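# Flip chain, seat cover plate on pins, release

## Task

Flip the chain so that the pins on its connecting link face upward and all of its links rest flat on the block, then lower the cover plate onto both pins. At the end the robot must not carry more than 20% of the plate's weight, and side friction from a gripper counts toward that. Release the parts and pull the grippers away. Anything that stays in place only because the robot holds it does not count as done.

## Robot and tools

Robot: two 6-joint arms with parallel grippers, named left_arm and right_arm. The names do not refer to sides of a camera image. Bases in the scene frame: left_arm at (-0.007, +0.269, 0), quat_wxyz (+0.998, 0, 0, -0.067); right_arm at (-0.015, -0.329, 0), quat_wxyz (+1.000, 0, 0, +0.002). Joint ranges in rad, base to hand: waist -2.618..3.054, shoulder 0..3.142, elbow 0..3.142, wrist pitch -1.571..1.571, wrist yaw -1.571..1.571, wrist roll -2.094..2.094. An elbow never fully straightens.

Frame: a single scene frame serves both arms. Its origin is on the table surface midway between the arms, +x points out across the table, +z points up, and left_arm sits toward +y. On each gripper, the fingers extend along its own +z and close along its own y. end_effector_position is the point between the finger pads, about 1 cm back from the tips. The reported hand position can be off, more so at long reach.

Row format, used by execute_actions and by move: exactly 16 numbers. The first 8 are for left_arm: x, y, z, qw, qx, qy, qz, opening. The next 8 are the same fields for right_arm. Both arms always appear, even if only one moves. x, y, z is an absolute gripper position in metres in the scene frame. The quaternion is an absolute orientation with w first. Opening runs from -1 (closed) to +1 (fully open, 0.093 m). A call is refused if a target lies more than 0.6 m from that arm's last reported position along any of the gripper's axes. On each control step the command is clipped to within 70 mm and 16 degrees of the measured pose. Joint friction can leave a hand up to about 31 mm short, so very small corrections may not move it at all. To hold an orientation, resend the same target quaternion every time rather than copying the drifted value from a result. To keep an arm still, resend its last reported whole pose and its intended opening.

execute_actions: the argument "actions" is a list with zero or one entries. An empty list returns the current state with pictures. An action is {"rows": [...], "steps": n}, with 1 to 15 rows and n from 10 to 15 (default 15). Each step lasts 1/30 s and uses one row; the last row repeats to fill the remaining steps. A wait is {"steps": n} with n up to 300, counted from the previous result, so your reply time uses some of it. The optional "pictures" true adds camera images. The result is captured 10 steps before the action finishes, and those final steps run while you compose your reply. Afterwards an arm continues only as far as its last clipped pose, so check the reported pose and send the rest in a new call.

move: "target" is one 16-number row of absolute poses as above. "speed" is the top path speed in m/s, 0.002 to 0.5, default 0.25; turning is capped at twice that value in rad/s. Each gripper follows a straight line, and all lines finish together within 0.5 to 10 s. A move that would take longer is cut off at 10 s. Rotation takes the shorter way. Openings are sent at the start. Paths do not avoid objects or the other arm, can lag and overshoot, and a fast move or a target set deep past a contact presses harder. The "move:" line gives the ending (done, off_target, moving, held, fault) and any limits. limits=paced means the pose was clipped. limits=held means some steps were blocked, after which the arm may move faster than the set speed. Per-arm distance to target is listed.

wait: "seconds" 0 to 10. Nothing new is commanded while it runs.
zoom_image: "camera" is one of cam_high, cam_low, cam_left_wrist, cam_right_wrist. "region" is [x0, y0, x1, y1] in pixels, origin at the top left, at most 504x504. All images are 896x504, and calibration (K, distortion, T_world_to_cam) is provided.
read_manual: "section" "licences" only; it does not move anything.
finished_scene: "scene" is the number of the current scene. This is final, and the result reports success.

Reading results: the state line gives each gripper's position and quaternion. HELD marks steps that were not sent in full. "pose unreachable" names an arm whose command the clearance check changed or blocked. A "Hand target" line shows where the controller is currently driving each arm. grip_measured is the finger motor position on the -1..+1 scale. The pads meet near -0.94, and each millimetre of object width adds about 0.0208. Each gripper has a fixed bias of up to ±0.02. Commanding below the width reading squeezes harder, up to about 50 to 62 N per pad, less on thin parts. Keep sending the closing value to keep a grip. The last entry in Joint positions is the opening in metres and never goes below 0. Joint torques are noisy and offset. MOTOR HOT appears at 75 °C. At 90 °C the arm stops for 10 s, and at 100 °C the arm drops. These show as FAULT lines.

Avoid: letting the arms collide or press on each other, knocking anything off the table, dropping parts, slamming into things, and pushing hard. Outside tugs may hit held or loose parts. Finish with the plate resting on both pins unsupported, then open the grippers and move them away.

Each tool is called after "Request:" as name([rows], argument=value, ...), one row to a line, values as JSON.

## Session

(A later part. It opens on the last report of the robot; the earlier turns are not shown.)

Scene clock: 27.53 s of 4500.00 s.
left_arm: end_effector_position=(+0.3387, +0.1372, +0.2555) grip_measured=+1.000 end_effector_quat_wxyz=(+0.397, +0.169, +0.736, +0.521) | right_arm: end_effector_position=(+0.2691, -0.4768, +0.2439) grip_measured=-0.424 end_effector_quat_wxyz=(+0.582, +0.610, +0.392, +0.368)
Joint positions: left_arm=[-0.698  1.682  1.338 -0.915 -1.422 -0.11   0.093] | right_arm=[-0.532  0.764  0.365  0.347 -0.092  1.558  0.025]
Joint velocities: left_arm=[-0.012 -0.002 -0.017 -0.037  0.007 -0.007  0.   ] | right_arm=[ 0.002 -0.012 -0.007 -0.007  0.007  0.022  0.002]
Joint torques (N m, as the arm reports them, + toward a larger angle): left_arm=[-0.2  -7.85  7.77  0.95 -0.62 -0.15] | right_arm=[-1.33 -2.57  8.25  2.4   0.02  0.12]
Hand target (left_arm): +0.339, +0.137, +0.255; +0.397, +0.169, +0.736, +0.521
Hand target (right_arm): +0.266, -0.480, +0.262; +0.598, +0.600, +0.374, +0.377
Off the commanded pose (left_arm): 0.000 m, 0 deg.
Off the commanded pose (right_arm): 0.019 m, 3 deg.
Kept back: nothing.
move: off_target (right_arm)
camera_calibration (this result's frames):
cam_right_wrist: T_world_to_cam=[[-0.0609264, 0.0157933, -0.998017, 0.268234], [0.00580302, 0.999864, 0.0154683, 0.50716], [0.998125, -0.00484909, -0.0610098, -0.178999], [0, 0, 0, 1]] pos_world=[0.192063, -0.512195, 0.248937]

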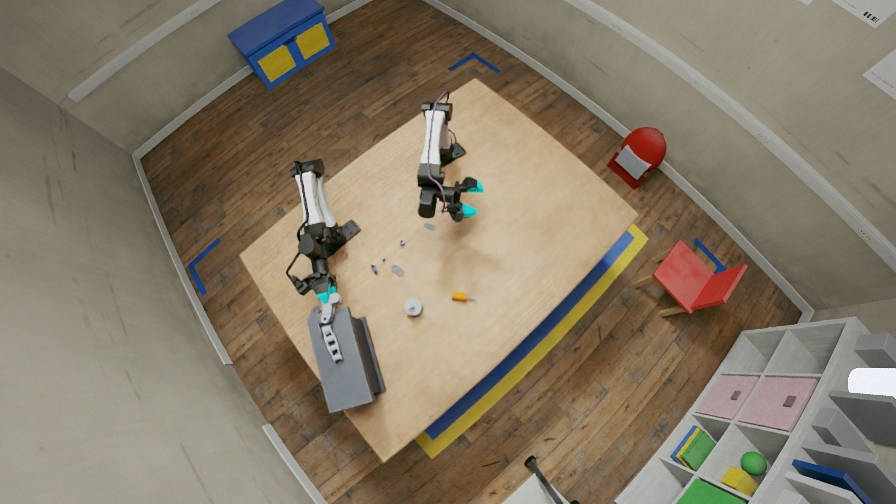

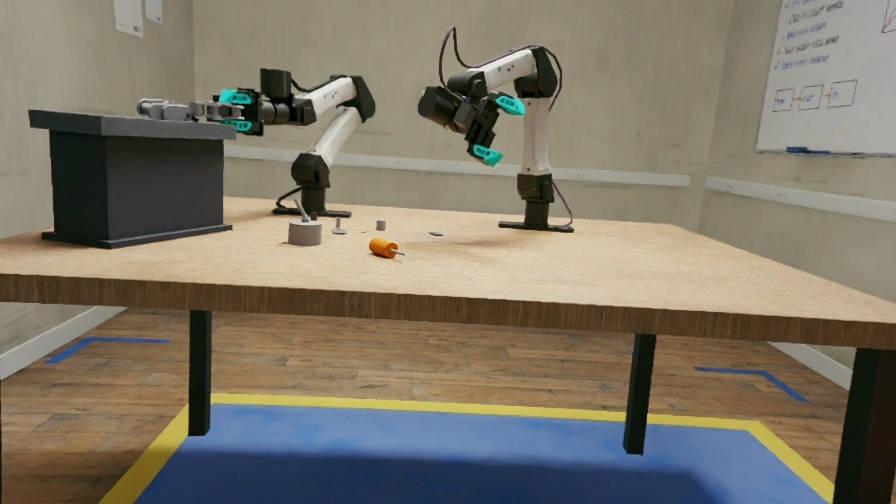

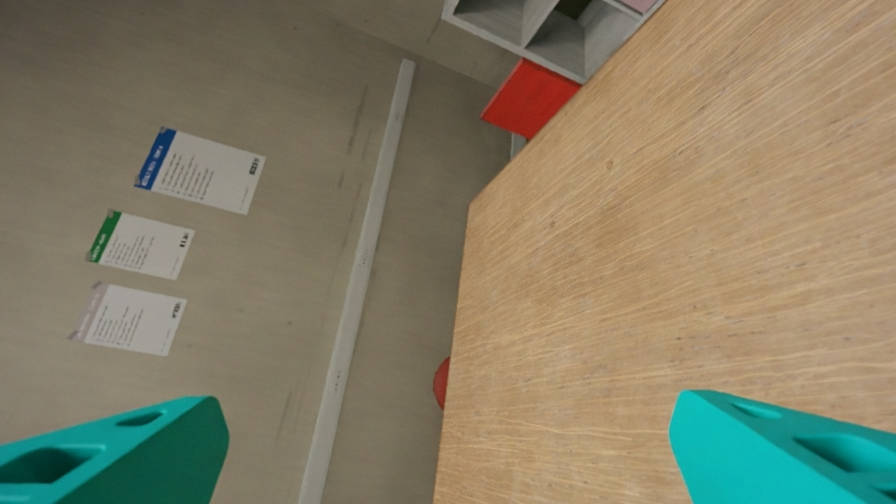

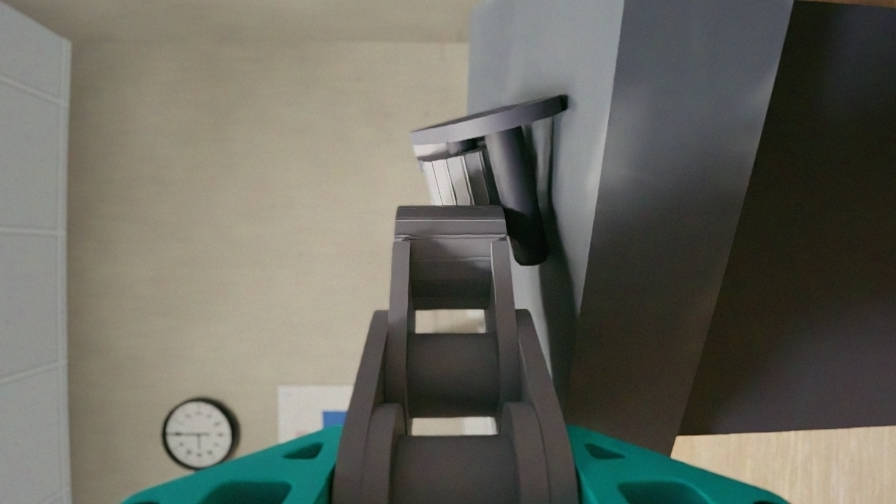

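Request:
move(target=[0.3387,0.1372,0.2555,0.397,0.169,0.736,0.521,1,0.283,-0.445,0.275,0.6,0.6,0.375,0.375,-0.5], speed=0.04)

Request:
move(target=[0.3387,0.1372,0.2555,0.397,0.169,0.736,0.521,1,0.283,-0.445,0.26,0.689,0.159,0.689,-0.159,-0.5], speed=0.25)

Request:
zoom_image(camera="cam_high", region=[290, 270, 390, 380])

Scene clock: 29.43 s of 4500.00 s.
left_arm: end_effector_position=(+0.3387, +0.1372, +0.2555) grip_measured=+1.000 end_effector_quat_wxyz=(+0.397, +0.169, +0.736, +0.521) | right_arm: end_effector_position=(+0.2832, -0.4440, +0.2382) grip_measured=-0.424 end_effector_quat_wxyz=(+0.571, +0.622, +0.404, +0.352)
Joint positions: left_arm=[-0.698  1.682  1.338 -0.915 -1.422 -0.11   0.093] | right_arm=[-0.291  0.764  0.39   0.273  0.154  1.563  0.025]
Joint velocities: left_arm=[-0.007  0.002 -0.012  0.037  0.022 -0.037  0.   ] | right_arm=[ 0.002  0.012 -0.007 -0.007 -0.007 -0.007  0.   ]
Joint torques (N m, as the arm reports them, + toward a larger angle): left_arm=[-0.17 -7.76  7.69  0.92 -0.62 -0.1 ] | right_arm=[ 0.04 -3.17  9.74  2.61  0.12  0.01]
Hand target (left_arm): +0.339, +0.137, +0.255; +0.397, +0.169, +0.736, +0.521
Hand target (right_arm): +0.282, -0.444, +0.274; +0.600, +0.599, +0.376, +0.374
Off the commanded pose (left_arm): 0.000 m, 0 deg.
Off the commanded pose (right_arm): 0.037 m, 6 deg.
Kept back: nothing.
move: off_target (right_arm)
camera_calibration (this result's frames):
cam_right_wrist: T_world_to_cam=[[-0.111121, 0.0230175, -0.99354, 0.279212], [0.012207, 0.999688, 0.0217947, 0.471058], [0.993732, -0.00970633, -0.111367, -0.182142], [0, 0, 0, 1]] pos_world=[0.206276, -0.479106, 0.246857]

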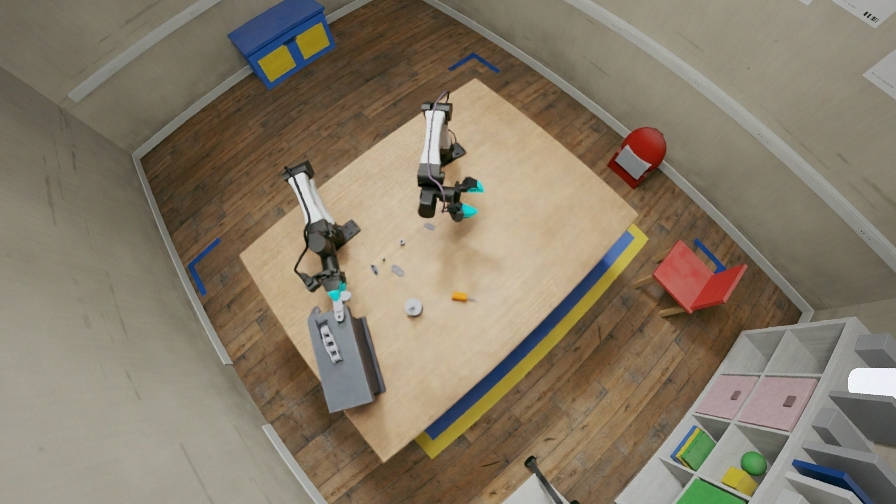

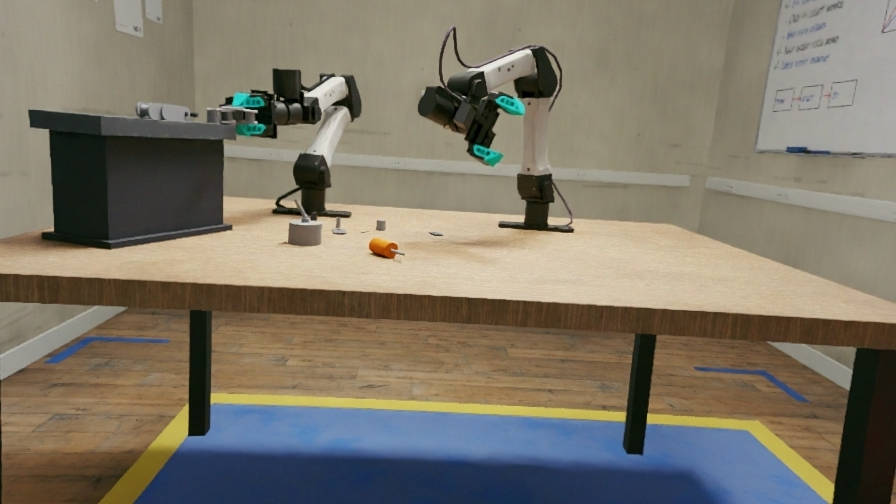

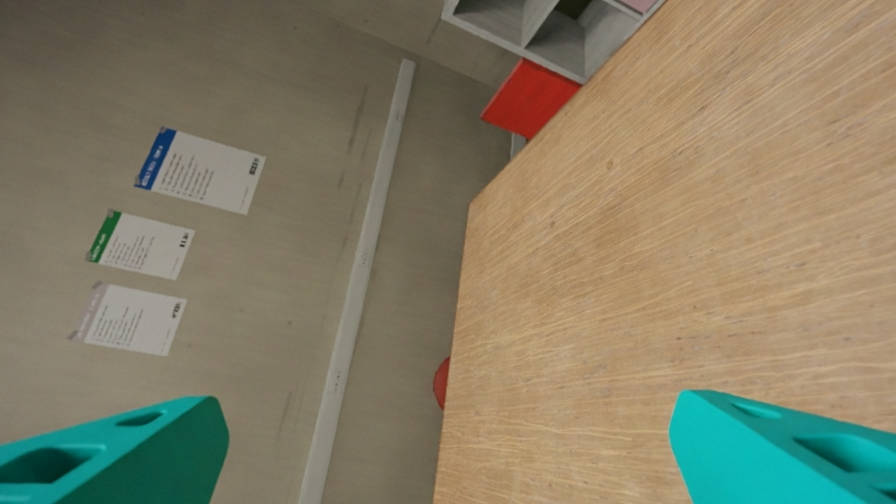

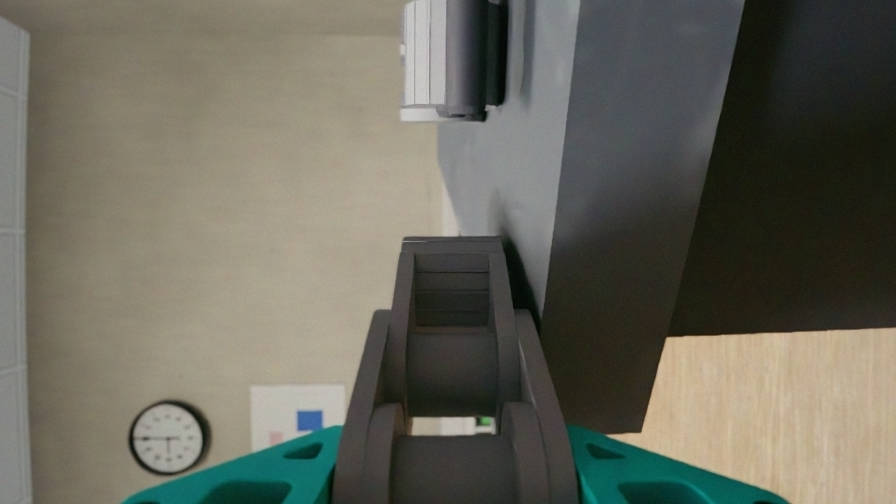

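Scene clock: 33.07 s of 4500.00 s.
left_arm: end_effector_position=(+0.3387, +0.1372, +0.2555) grip_measured=+1.000 end_effector_quat_wxyz=(+0.397, +0.169, +0.736, +0.521) | right_arm: end_effector_position=(+0.2832, -0.4433, +0.2404) grip_measured=-0.423 end_effector_quat_wxyz=(+0.657, +0.164, +0.720, -0.154)
Joint positions: left_arm=[-0.698  1.682  1.338 -0.915 -1.422 -0.11   0.093] | right_arm=[-0.273  0.764  0.39   0.282  0.185  0.011  0.025]
Joint velocities: left_arm=[ 0.012 -0.007  0.002  0.051 -0.007 -0.051  0.   ] | right_arm=[-0.002  0.007 -0.022  0.081  0.007 -0.037 -0.001]
Joint torques (N m, as the arm reports them, + toward a larger angle): left_arm=[-0.2  -7.63  7.55  0.93 -0.61 -0.14] | right_arm=[-1.31 -2.1   6.61  3.18 -0.11 -0.06]
Hand target (left_arm): +0.339, +0.137, +0.255; +0.397, +0.169, +0.736, +0.521
Hand target (right_arm): +0.282, -0.445, +0.260; +0.688, +0.159, +0.690, -0.159
Off the commanded pose (left_arm): 0.000 m, 0 deg.
Off the commanded pose (right_arm): 0.020 m, 5 deg.
Kept back: nothing.
move: off_target (right_arm)
camera_calibration (this result's frames):
cam_right_wrist: T_world_to_cam=[[-0.447465, -0.894244, 0.0101089, -0.271247], [-0.448246, 0.214485, -0.867797, 0.466448], [0.773855, -0.39284, -0.496816, -0.196862], [0, 0, 0, 1]] pos_world=[0.240052, -0.419943, 0.30972]

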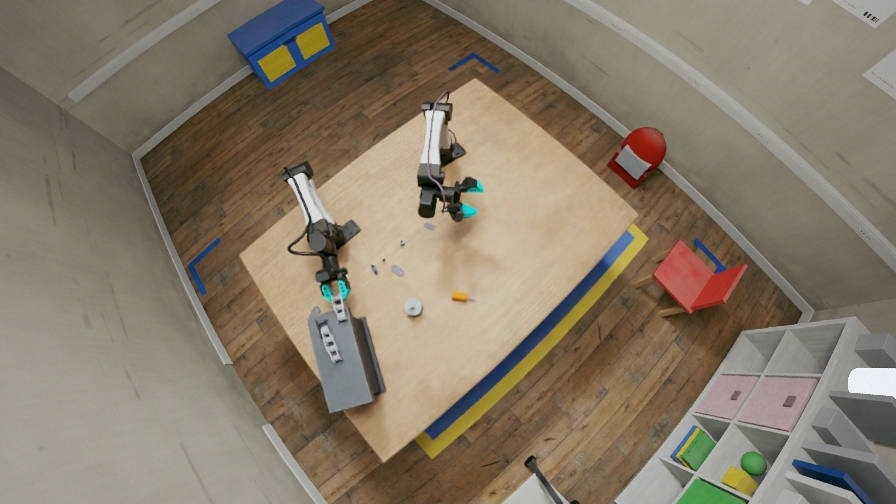

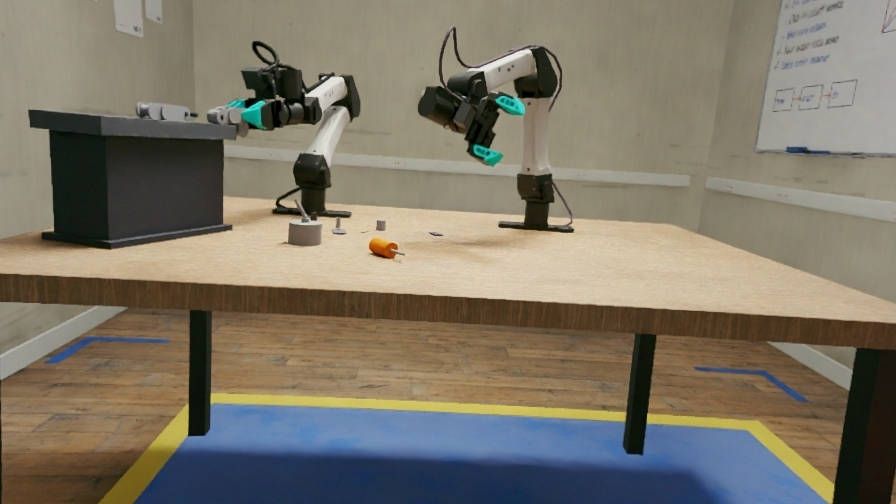

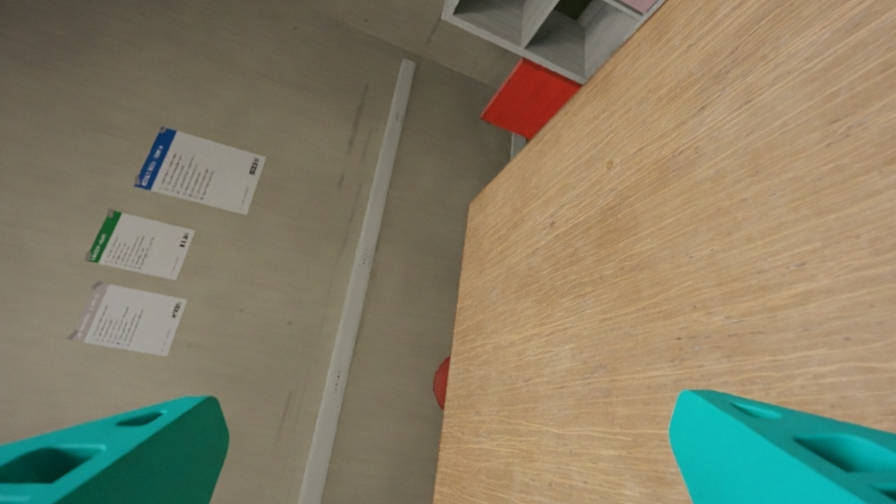

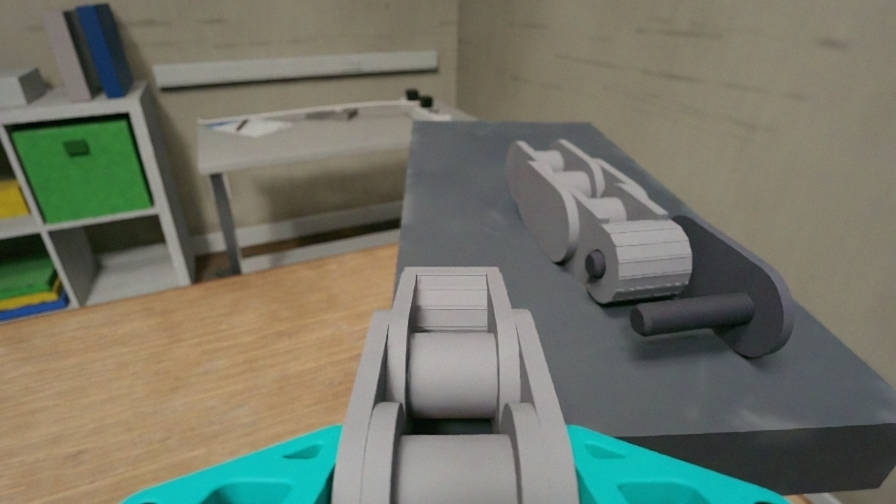

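Region (290, 270, 390, 380) of cam_high's 896x504 image, scaled by 4.582, with more detail than that image has; it fills the left 458 columns of this view, and the rest is white.

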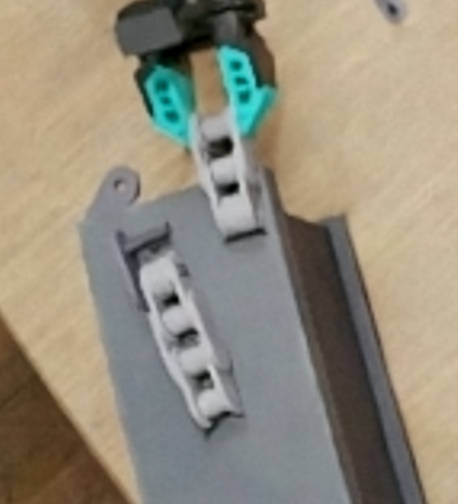

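Request:
move(target=[0.3387,0.1372,0.2555,0.397,0.169,0.736,0.521,1,0.265,-0.468,0.25,0.701,0.092,0.701,-0.092,-0.5], speed=0.04)

Request:
zoom_image(camera="cam_high", region=[290, 270, 390, 380])

Scene clock: 36.77 s of 4500.00 s.
left_arm: end_effector_position=(+0.3387, +0.1372, +0.2555) grip_measured=+1.000 end_effector_quat_wxyz=(+0.397, +0.169, +0.736, +0.521) | right_arm: end_effector_position=(+0.2652, -0.4685, +0.2346) grip_measured=-0.423 end_effector_quat_wxyz=(+0.676, +0.109, +0.724, -0.080)
Joint positions: left_arm=[-0.698  1.682  1.338 -0.915 -1.422 -0.11   0.093] | right_arm=[-0.681  0.764  0.35   0.334 -0.407  0.001  0.025]
Joint velocities: left_arm=[-0.012 -0.007 -0.017  0.007  0.037 -0.022  0.   ] | right_arm=[-0.022  0.007  0.007 -0.007  0.007 -0.037 -0.001]
Joint torques (N m, as the arm reports them, + toward a larger angle): left_arm=[-0.03 -7.81  7.65  0.93 -0.62 -0.13] | right_arm=[-1.21 -1.56  6.57  2.99 -0.18  0.08]
Hand target (left_arm): +0.339, +0.137, +0.255; +0.397, +0.169, +0.736, +0.521
Hand target (right_arm): +0.265, -0.468, +0.250; +0.700, +0.095, +0.702, -0.088
Off the commanded pose (left_arm): 0.000 m, 0 deg.
Off the commanded pose (right_arm): 0.015 m, 5 deg.
Kept back: nothing.
move: off_target (right_arm)
camera_calibration (this result's frames):
cam_right_wrist: T_world_to_cam=[[-0.276957, -0.960473, -0.0280543, -0.369113], [-0.45596, 0.157066, -0.876031, 0.435765], [0.84581, -0.229831, -0.481438, -0.141994], [0, 0, 0, 1]] pos_world=[0.216563, -0.455601, 0.303027]

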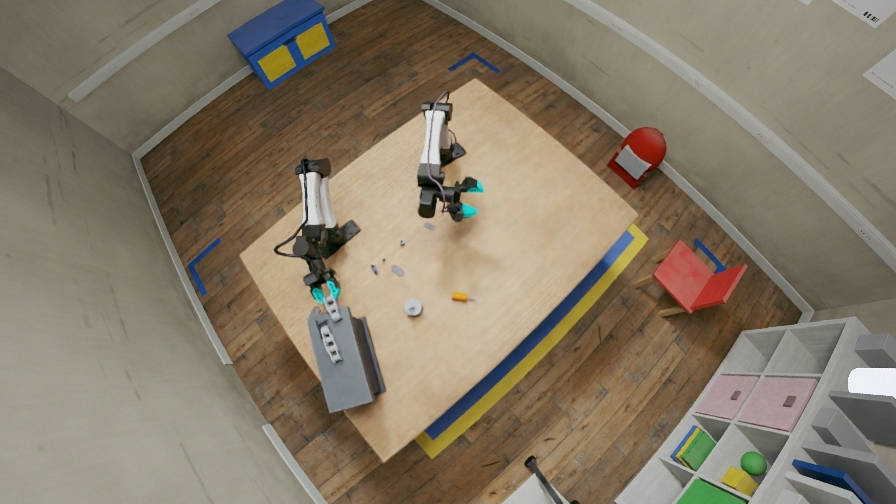

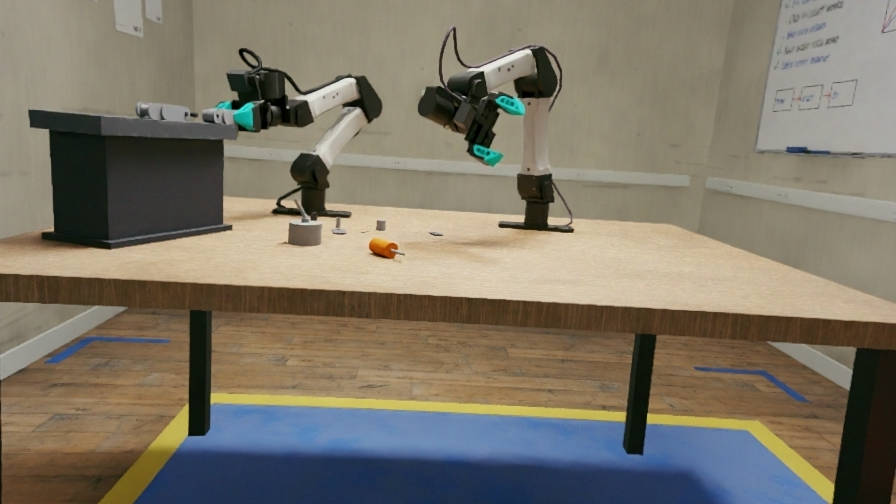

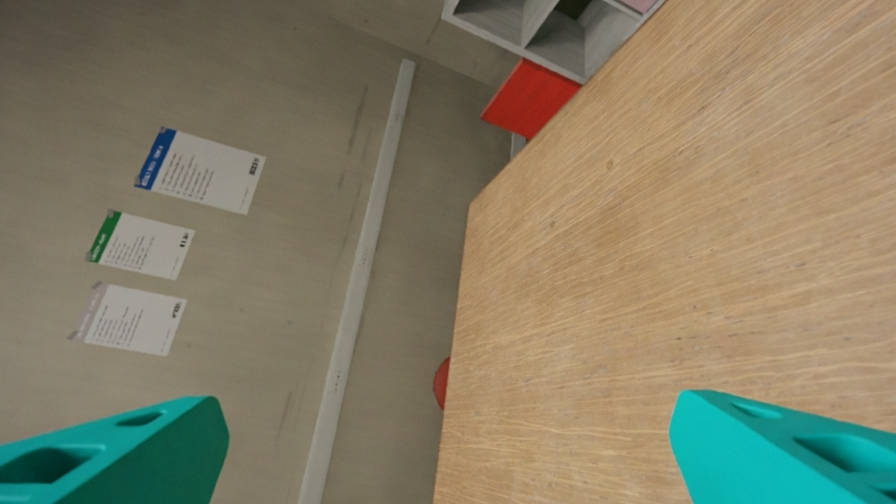

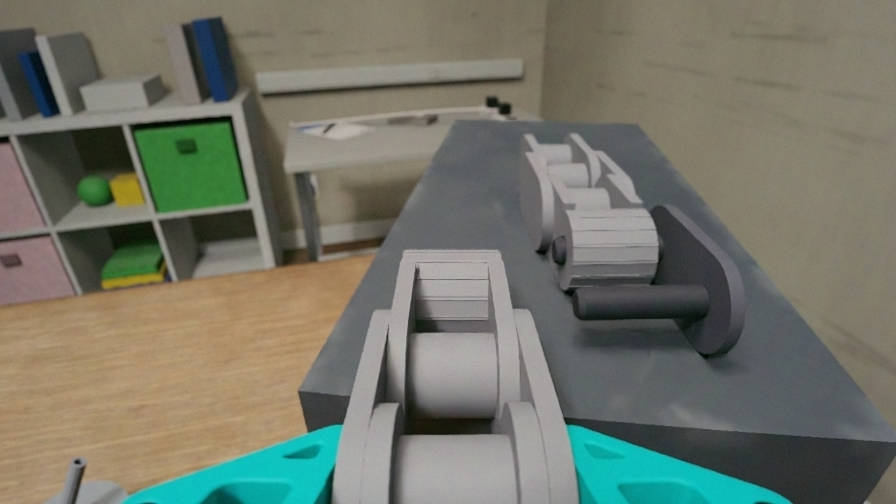

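Region (290, 270, 390, 380) of cam_high's 896x504 image, scaled by 4.582, with more detail than that image has; it fills the left 458 columns of this view, and the rest is white.

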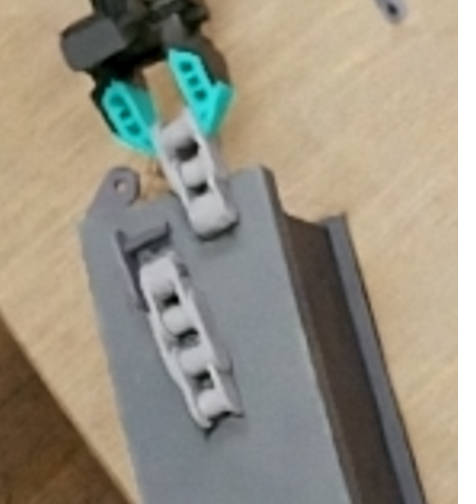

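Request:
move(target=[0.3387,0.1372,0.2555,0.397,0.169,0.736,0.521,1,0.259,-0.482,0.25,0.701,0.092,0.701,-0.092,-0.5], speed=0.015)

Scene clock: 39.90 s of 4500.00 s.
left_arm: end_effector_position=(+0.3387, +0.1372, +0.2555) grip_measured=+1.000 end_effector_quat_wxyz=(+0.397, +0.169, +0.736, +0.521) | right_arm: end_effector_position=(+0.2581, -0.4802, +0.2346) grip_measured=-0.423 end_effector_quat_wxyz=(+0.679, +0.110, +0.722, -0.077)
Joint positions: left_arm=[-0.698  1.682  1.338 -0.915 -1.422 -0.11   0.093] | right_arm=[-0.773  0.783  0.35   0.357 -0.503  0.001  0.025]
Joint velocities: left_arm=[ 0.007 -0.017  0.002 -0.007 -0.037  0.007  0.   ] | right_arm=[-0.007  0.012 -0.007  0.037  0.007  0.022 -0.   ]
Joint torques (N m, as the arm reports them, + toward a larger angle): left_arm=[-0.05 -7.71  7.72  0.96 -0.58 -0.15] | right_arm=[-1.23 -0.96  6.94  3.   -0.15  0.01]
Hand target (left_arm): +0.339, +0.137, +0.255; +0.397, +0.169, +0.736, +0.521
Hand target (right_arm): +0.259, -0.482, +0.250; +0.700, +0.093, +0.702, -0.091
Off the commanded pose (left_arm): 0.000 m, 0 deg.
Off the commanded pose (right_arm): 0.015 m, 4 deg.
Kept back: nothing.
move: off_target (right_arm)
camera_calibration (this result's frames):
cam_right_wrist: T_world_to_cam=[[-0.273346, -0.961334, -0.0334451, -0.382392], [-0.450207, 0.158583, -0.878729, 0.434357], [0.850056, -0.22514, -0.476148, -0.138798], [0, 0, 0, 1]] pos_world=[0.209011, -0.467737, 0.302805]

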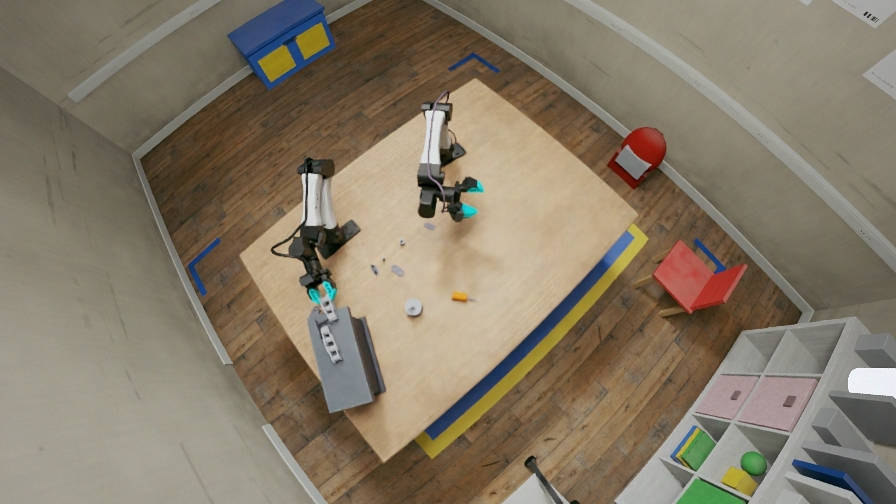

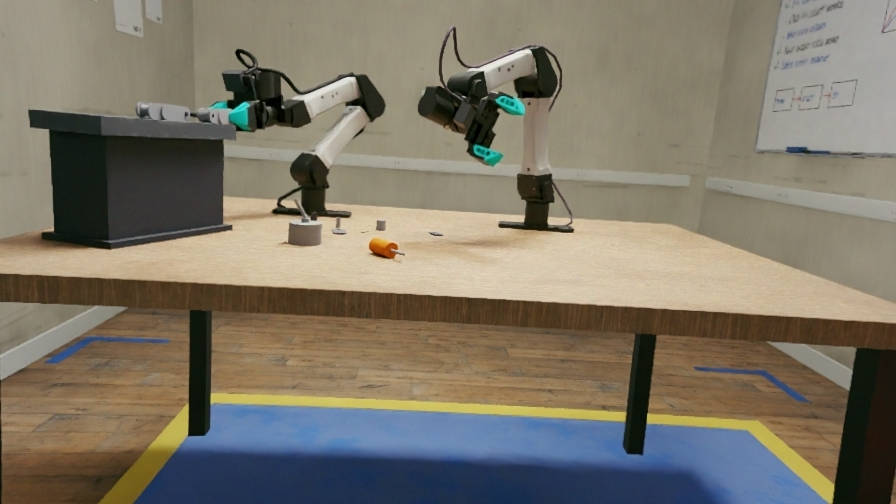

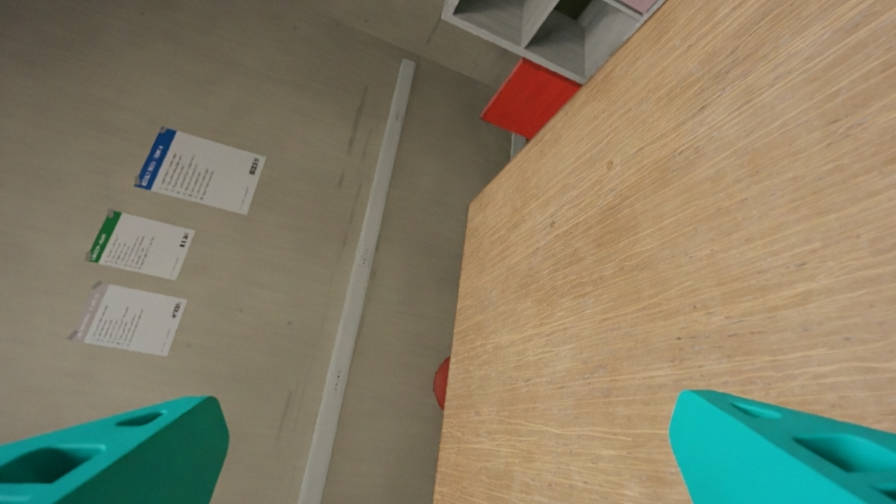

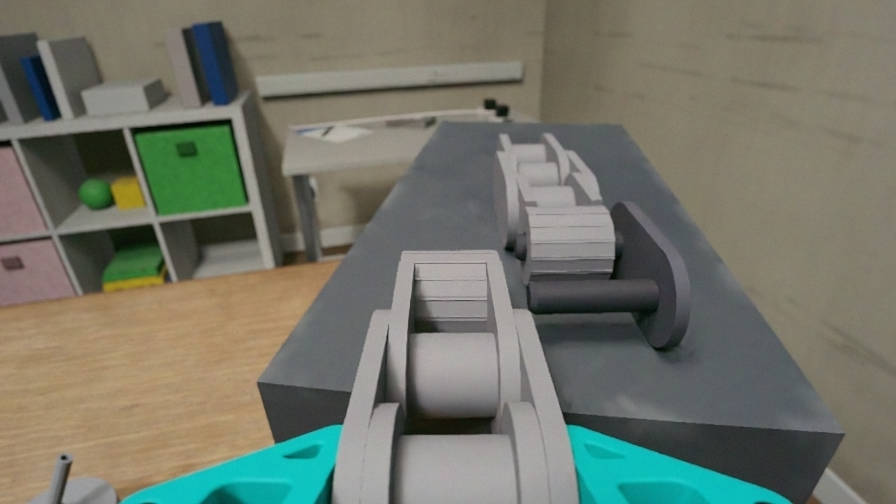

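Request:
move(target=[0.3387,0.1372,0.2555,0.397,0.169,0.736,0.521,1,0.257,-0.494,0.25,0.704,0.081,0.699,-0.103,-0.5], speed=0.01)

Scene clock: 45.50 s of 4500.00 s.
left_arm: end_effector_position=(+0.3387, +0.1372, +0.2555) grip_measured=+1.000 end_effector_quat_wxyz=(+0.397, +0.169, +0.736, +0.521) | right_arm: end_effector_position=(+0.2567, -0.4913, +0.2341) grip_measured=-0.423 end_effector_quat_wxyz=(+0.683, +0.101, +0.719, -0.082)
Joint positions: left_arm=[-0.698  1.682  1.338 -0.915 -1.422 -0.11   0.093] | right_arm=[-0.833  0.835  0.35   0.42  -0.568 -0.016  0.025]
Joint velocities: left_arm=[-0.002 -0.007 -0.007 -0.022 -0.051  0.007  0.   ] | right_arm=[ 0.007  0.002 -0.012 -0.037 -0.066 -0.007  0.   ]
Joint torques (N m, as the arm reports them, + toward a larger angle): left_arm=[-0.07 -7.64  7.69  0.93 -0.61 -0.11] | right_arm=[-1.3  -1.26  6.99  2.94 -0.14 -0.08]
Hand target (left_arm): +0.339, +0.137, +0.255; +0.397, +0.169, +0.736, +0.521
Hand target (right_arm): +0.257, -0.494, +0.250; +0.703, +0.082, +0.699, -0.102
Off the commanded pose (left_arm): 0.000 m, 0 deg.
Off the commanded pose (right_arm): 0.016 m, 5 deg.
Kept back: nothing.
move: off_target (right_arm)
camera_calibration (this result's frames):
cam_right_wrist: T_world_to_cam=[[-0.267568, -0.963426, -0.0147587, -0.400322], [-0.445271, 0.137217, -0.884819, 0.424632], [0.854483, -0.230178, -0.4657, -0.146339], [0, 0, 0, 1]] pos_world=[0.207006, -0.477632, 0.301664]

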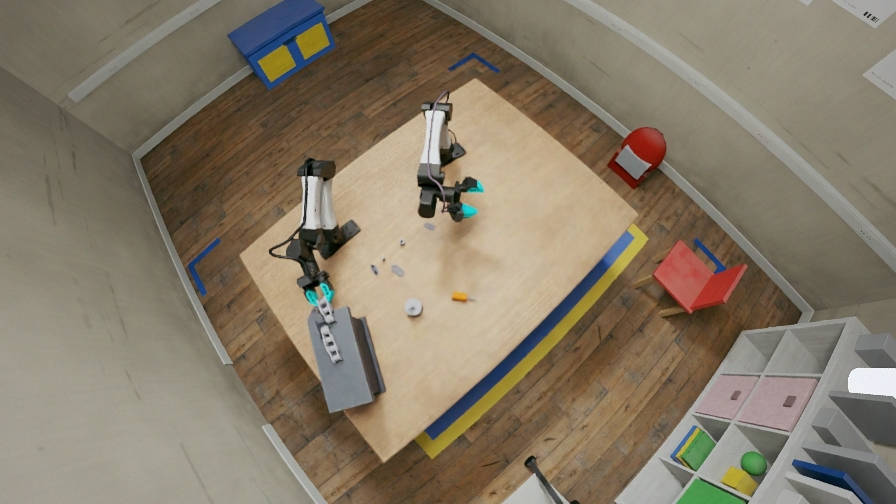

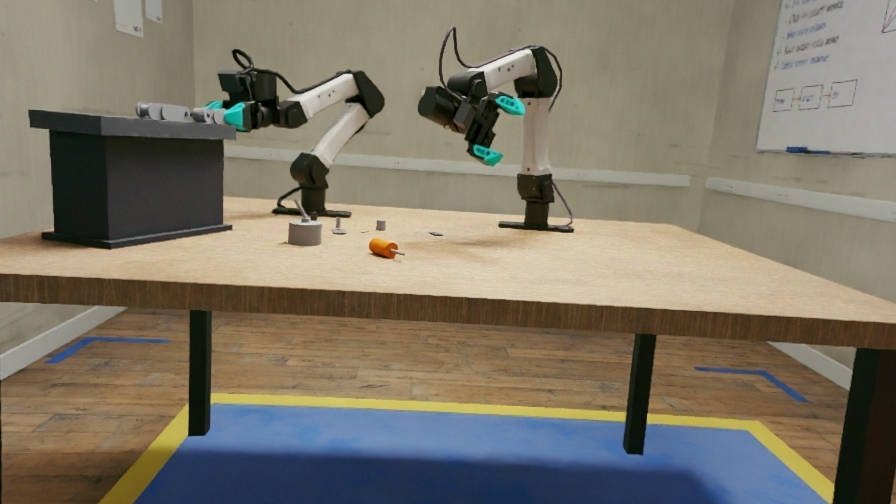

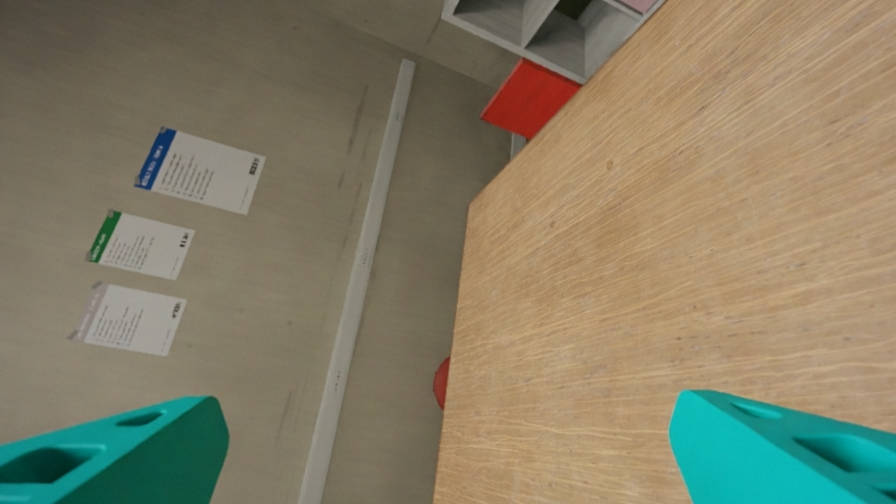

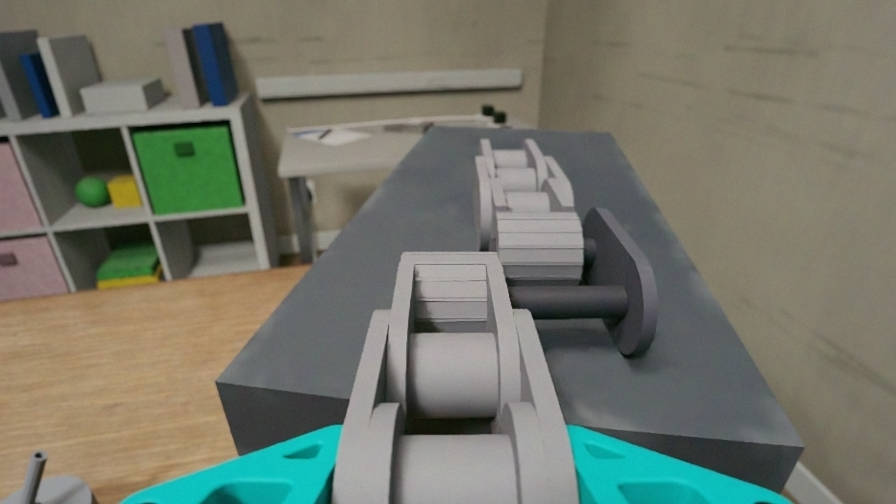

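Request:
move(target=[0.3387,0.1372,0.2555,0.397,0.169,0.736,0.521,1,0.2545,-0.502,0.25,0.704,0.081,0.699,-0.103,-0.5], speed=0.01)

Scene clock: 50.03 s of 4500.00 s.
left_arm: end_effector_position=(+0.3387, +0.1372, +0.2555) grip_measured=+1.000 end_effector_quat_wxyz=(+0.397, +0.169, +0.736, +0.521) | right_arm: end_effector_position=(+0.2539, -0.4986, +0.2336) grip_measured=-0.423 end_effector_quat_wxyz=(+0.685, +0.100, +0.717, -0.083)
Joint positions: left_arm=[-0.698  1.682  1.338 -0.915 -1.422 -0.11   0.093] | right_arm=[-0.876  0.863  0.35   0.453 -0.612 -0.016  0.025]
Joint velocities: left_arm=[-0.007  0.012  0.002 -0.022 -0.066 -0.051  0.   ] | right_arm=[ 0.007 -0.002 -0.012 -0.051 -0.037 -0.051  0.   ]
Joint torques (N m, as the arm reports them, + toward a larger angle): left_arm=[-0.08 -7.84  7.74  0.95 -0.6  -0.12] | right_arm=[-1.23 -1.2   7.42  2.86 -0.13 -0.05]
Hand target (left_arm): +0.339, +0.137, +0.255; +0.397, +0.169, +0.736, +0.521
Hand target (right_arm): +0.254, -0.502, +0.250; +0.703, +0.081, +0.699, -0.102
Off the commanded pose (left_arm): 0.000 m, 0 deg.
Off the commanded pose (right_arm): 0.017 m, 4 deg.
Kept back: nothing.
move: off_target (right_arm)
camera_calibration (this result's frames):
cam_right_wrist: T_world_to_cam=[[-0.266834, -0.963639, -0.0141205, -0.408575], [-0.440421, 0.13496, -0.88759, 0.422242], [0.857222, -0.23062, -0.460419, -0.148045], [0, 0, 0, 1]] pos_world=[0.20385, -0.484847, 0.300845]

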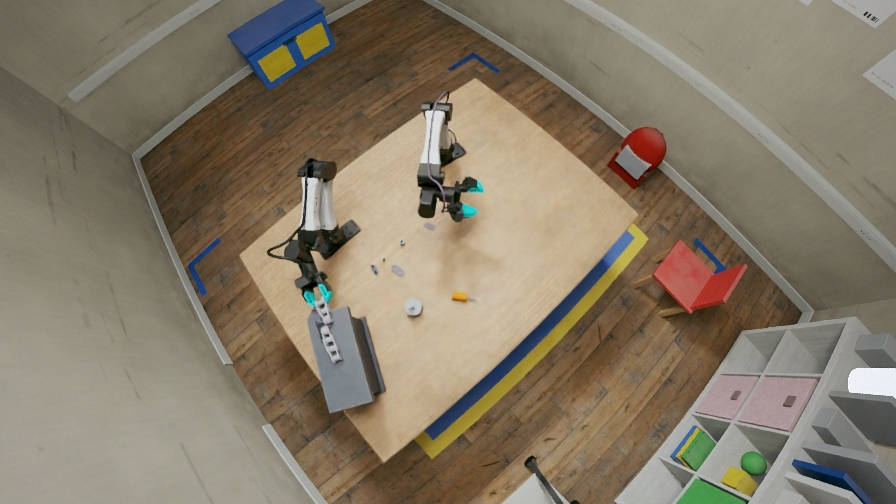

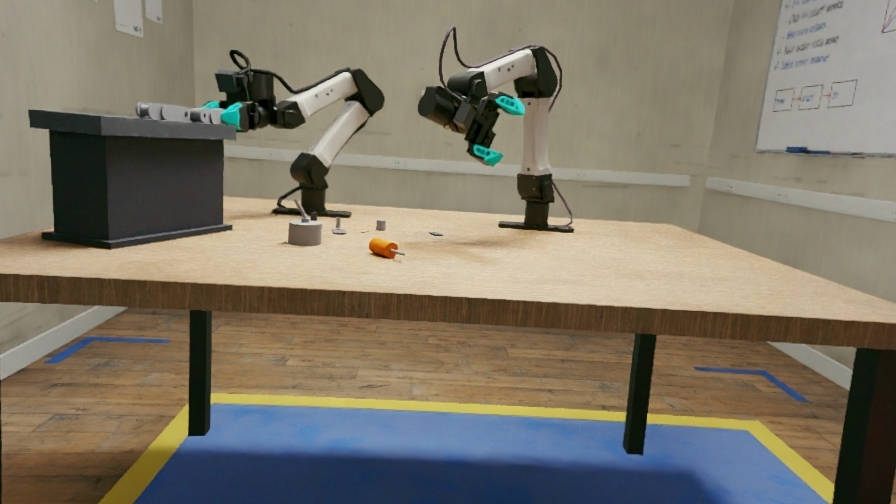

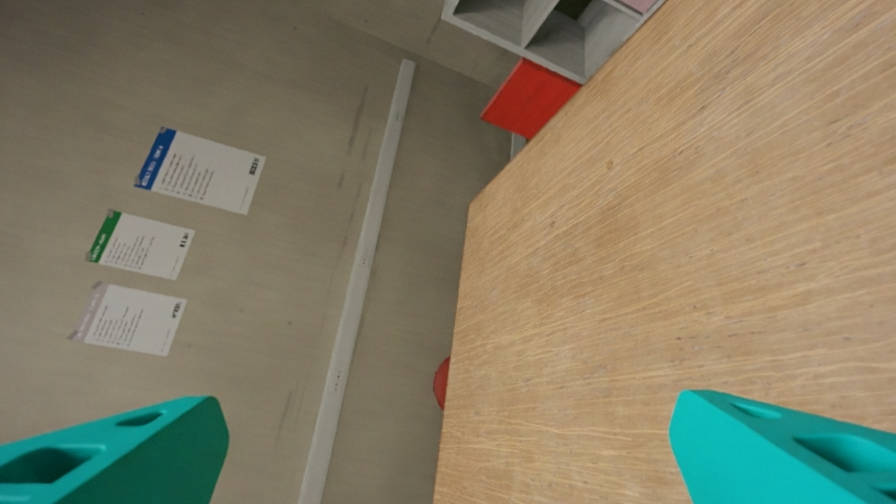

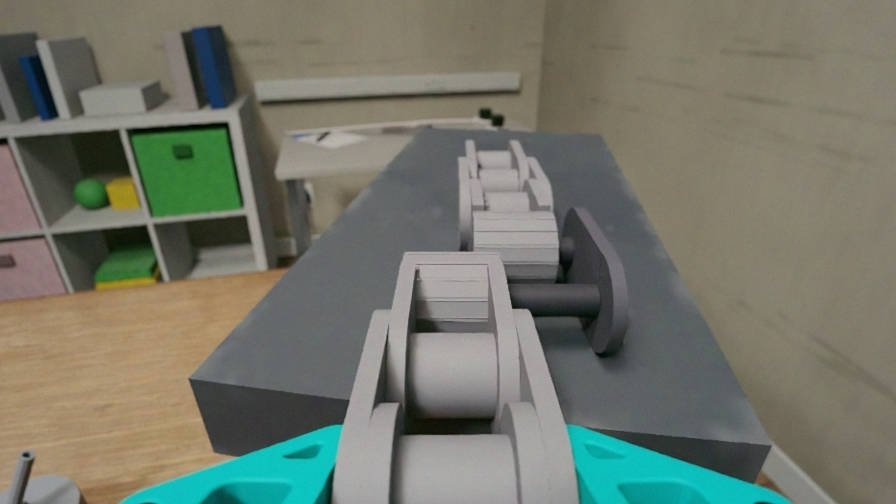

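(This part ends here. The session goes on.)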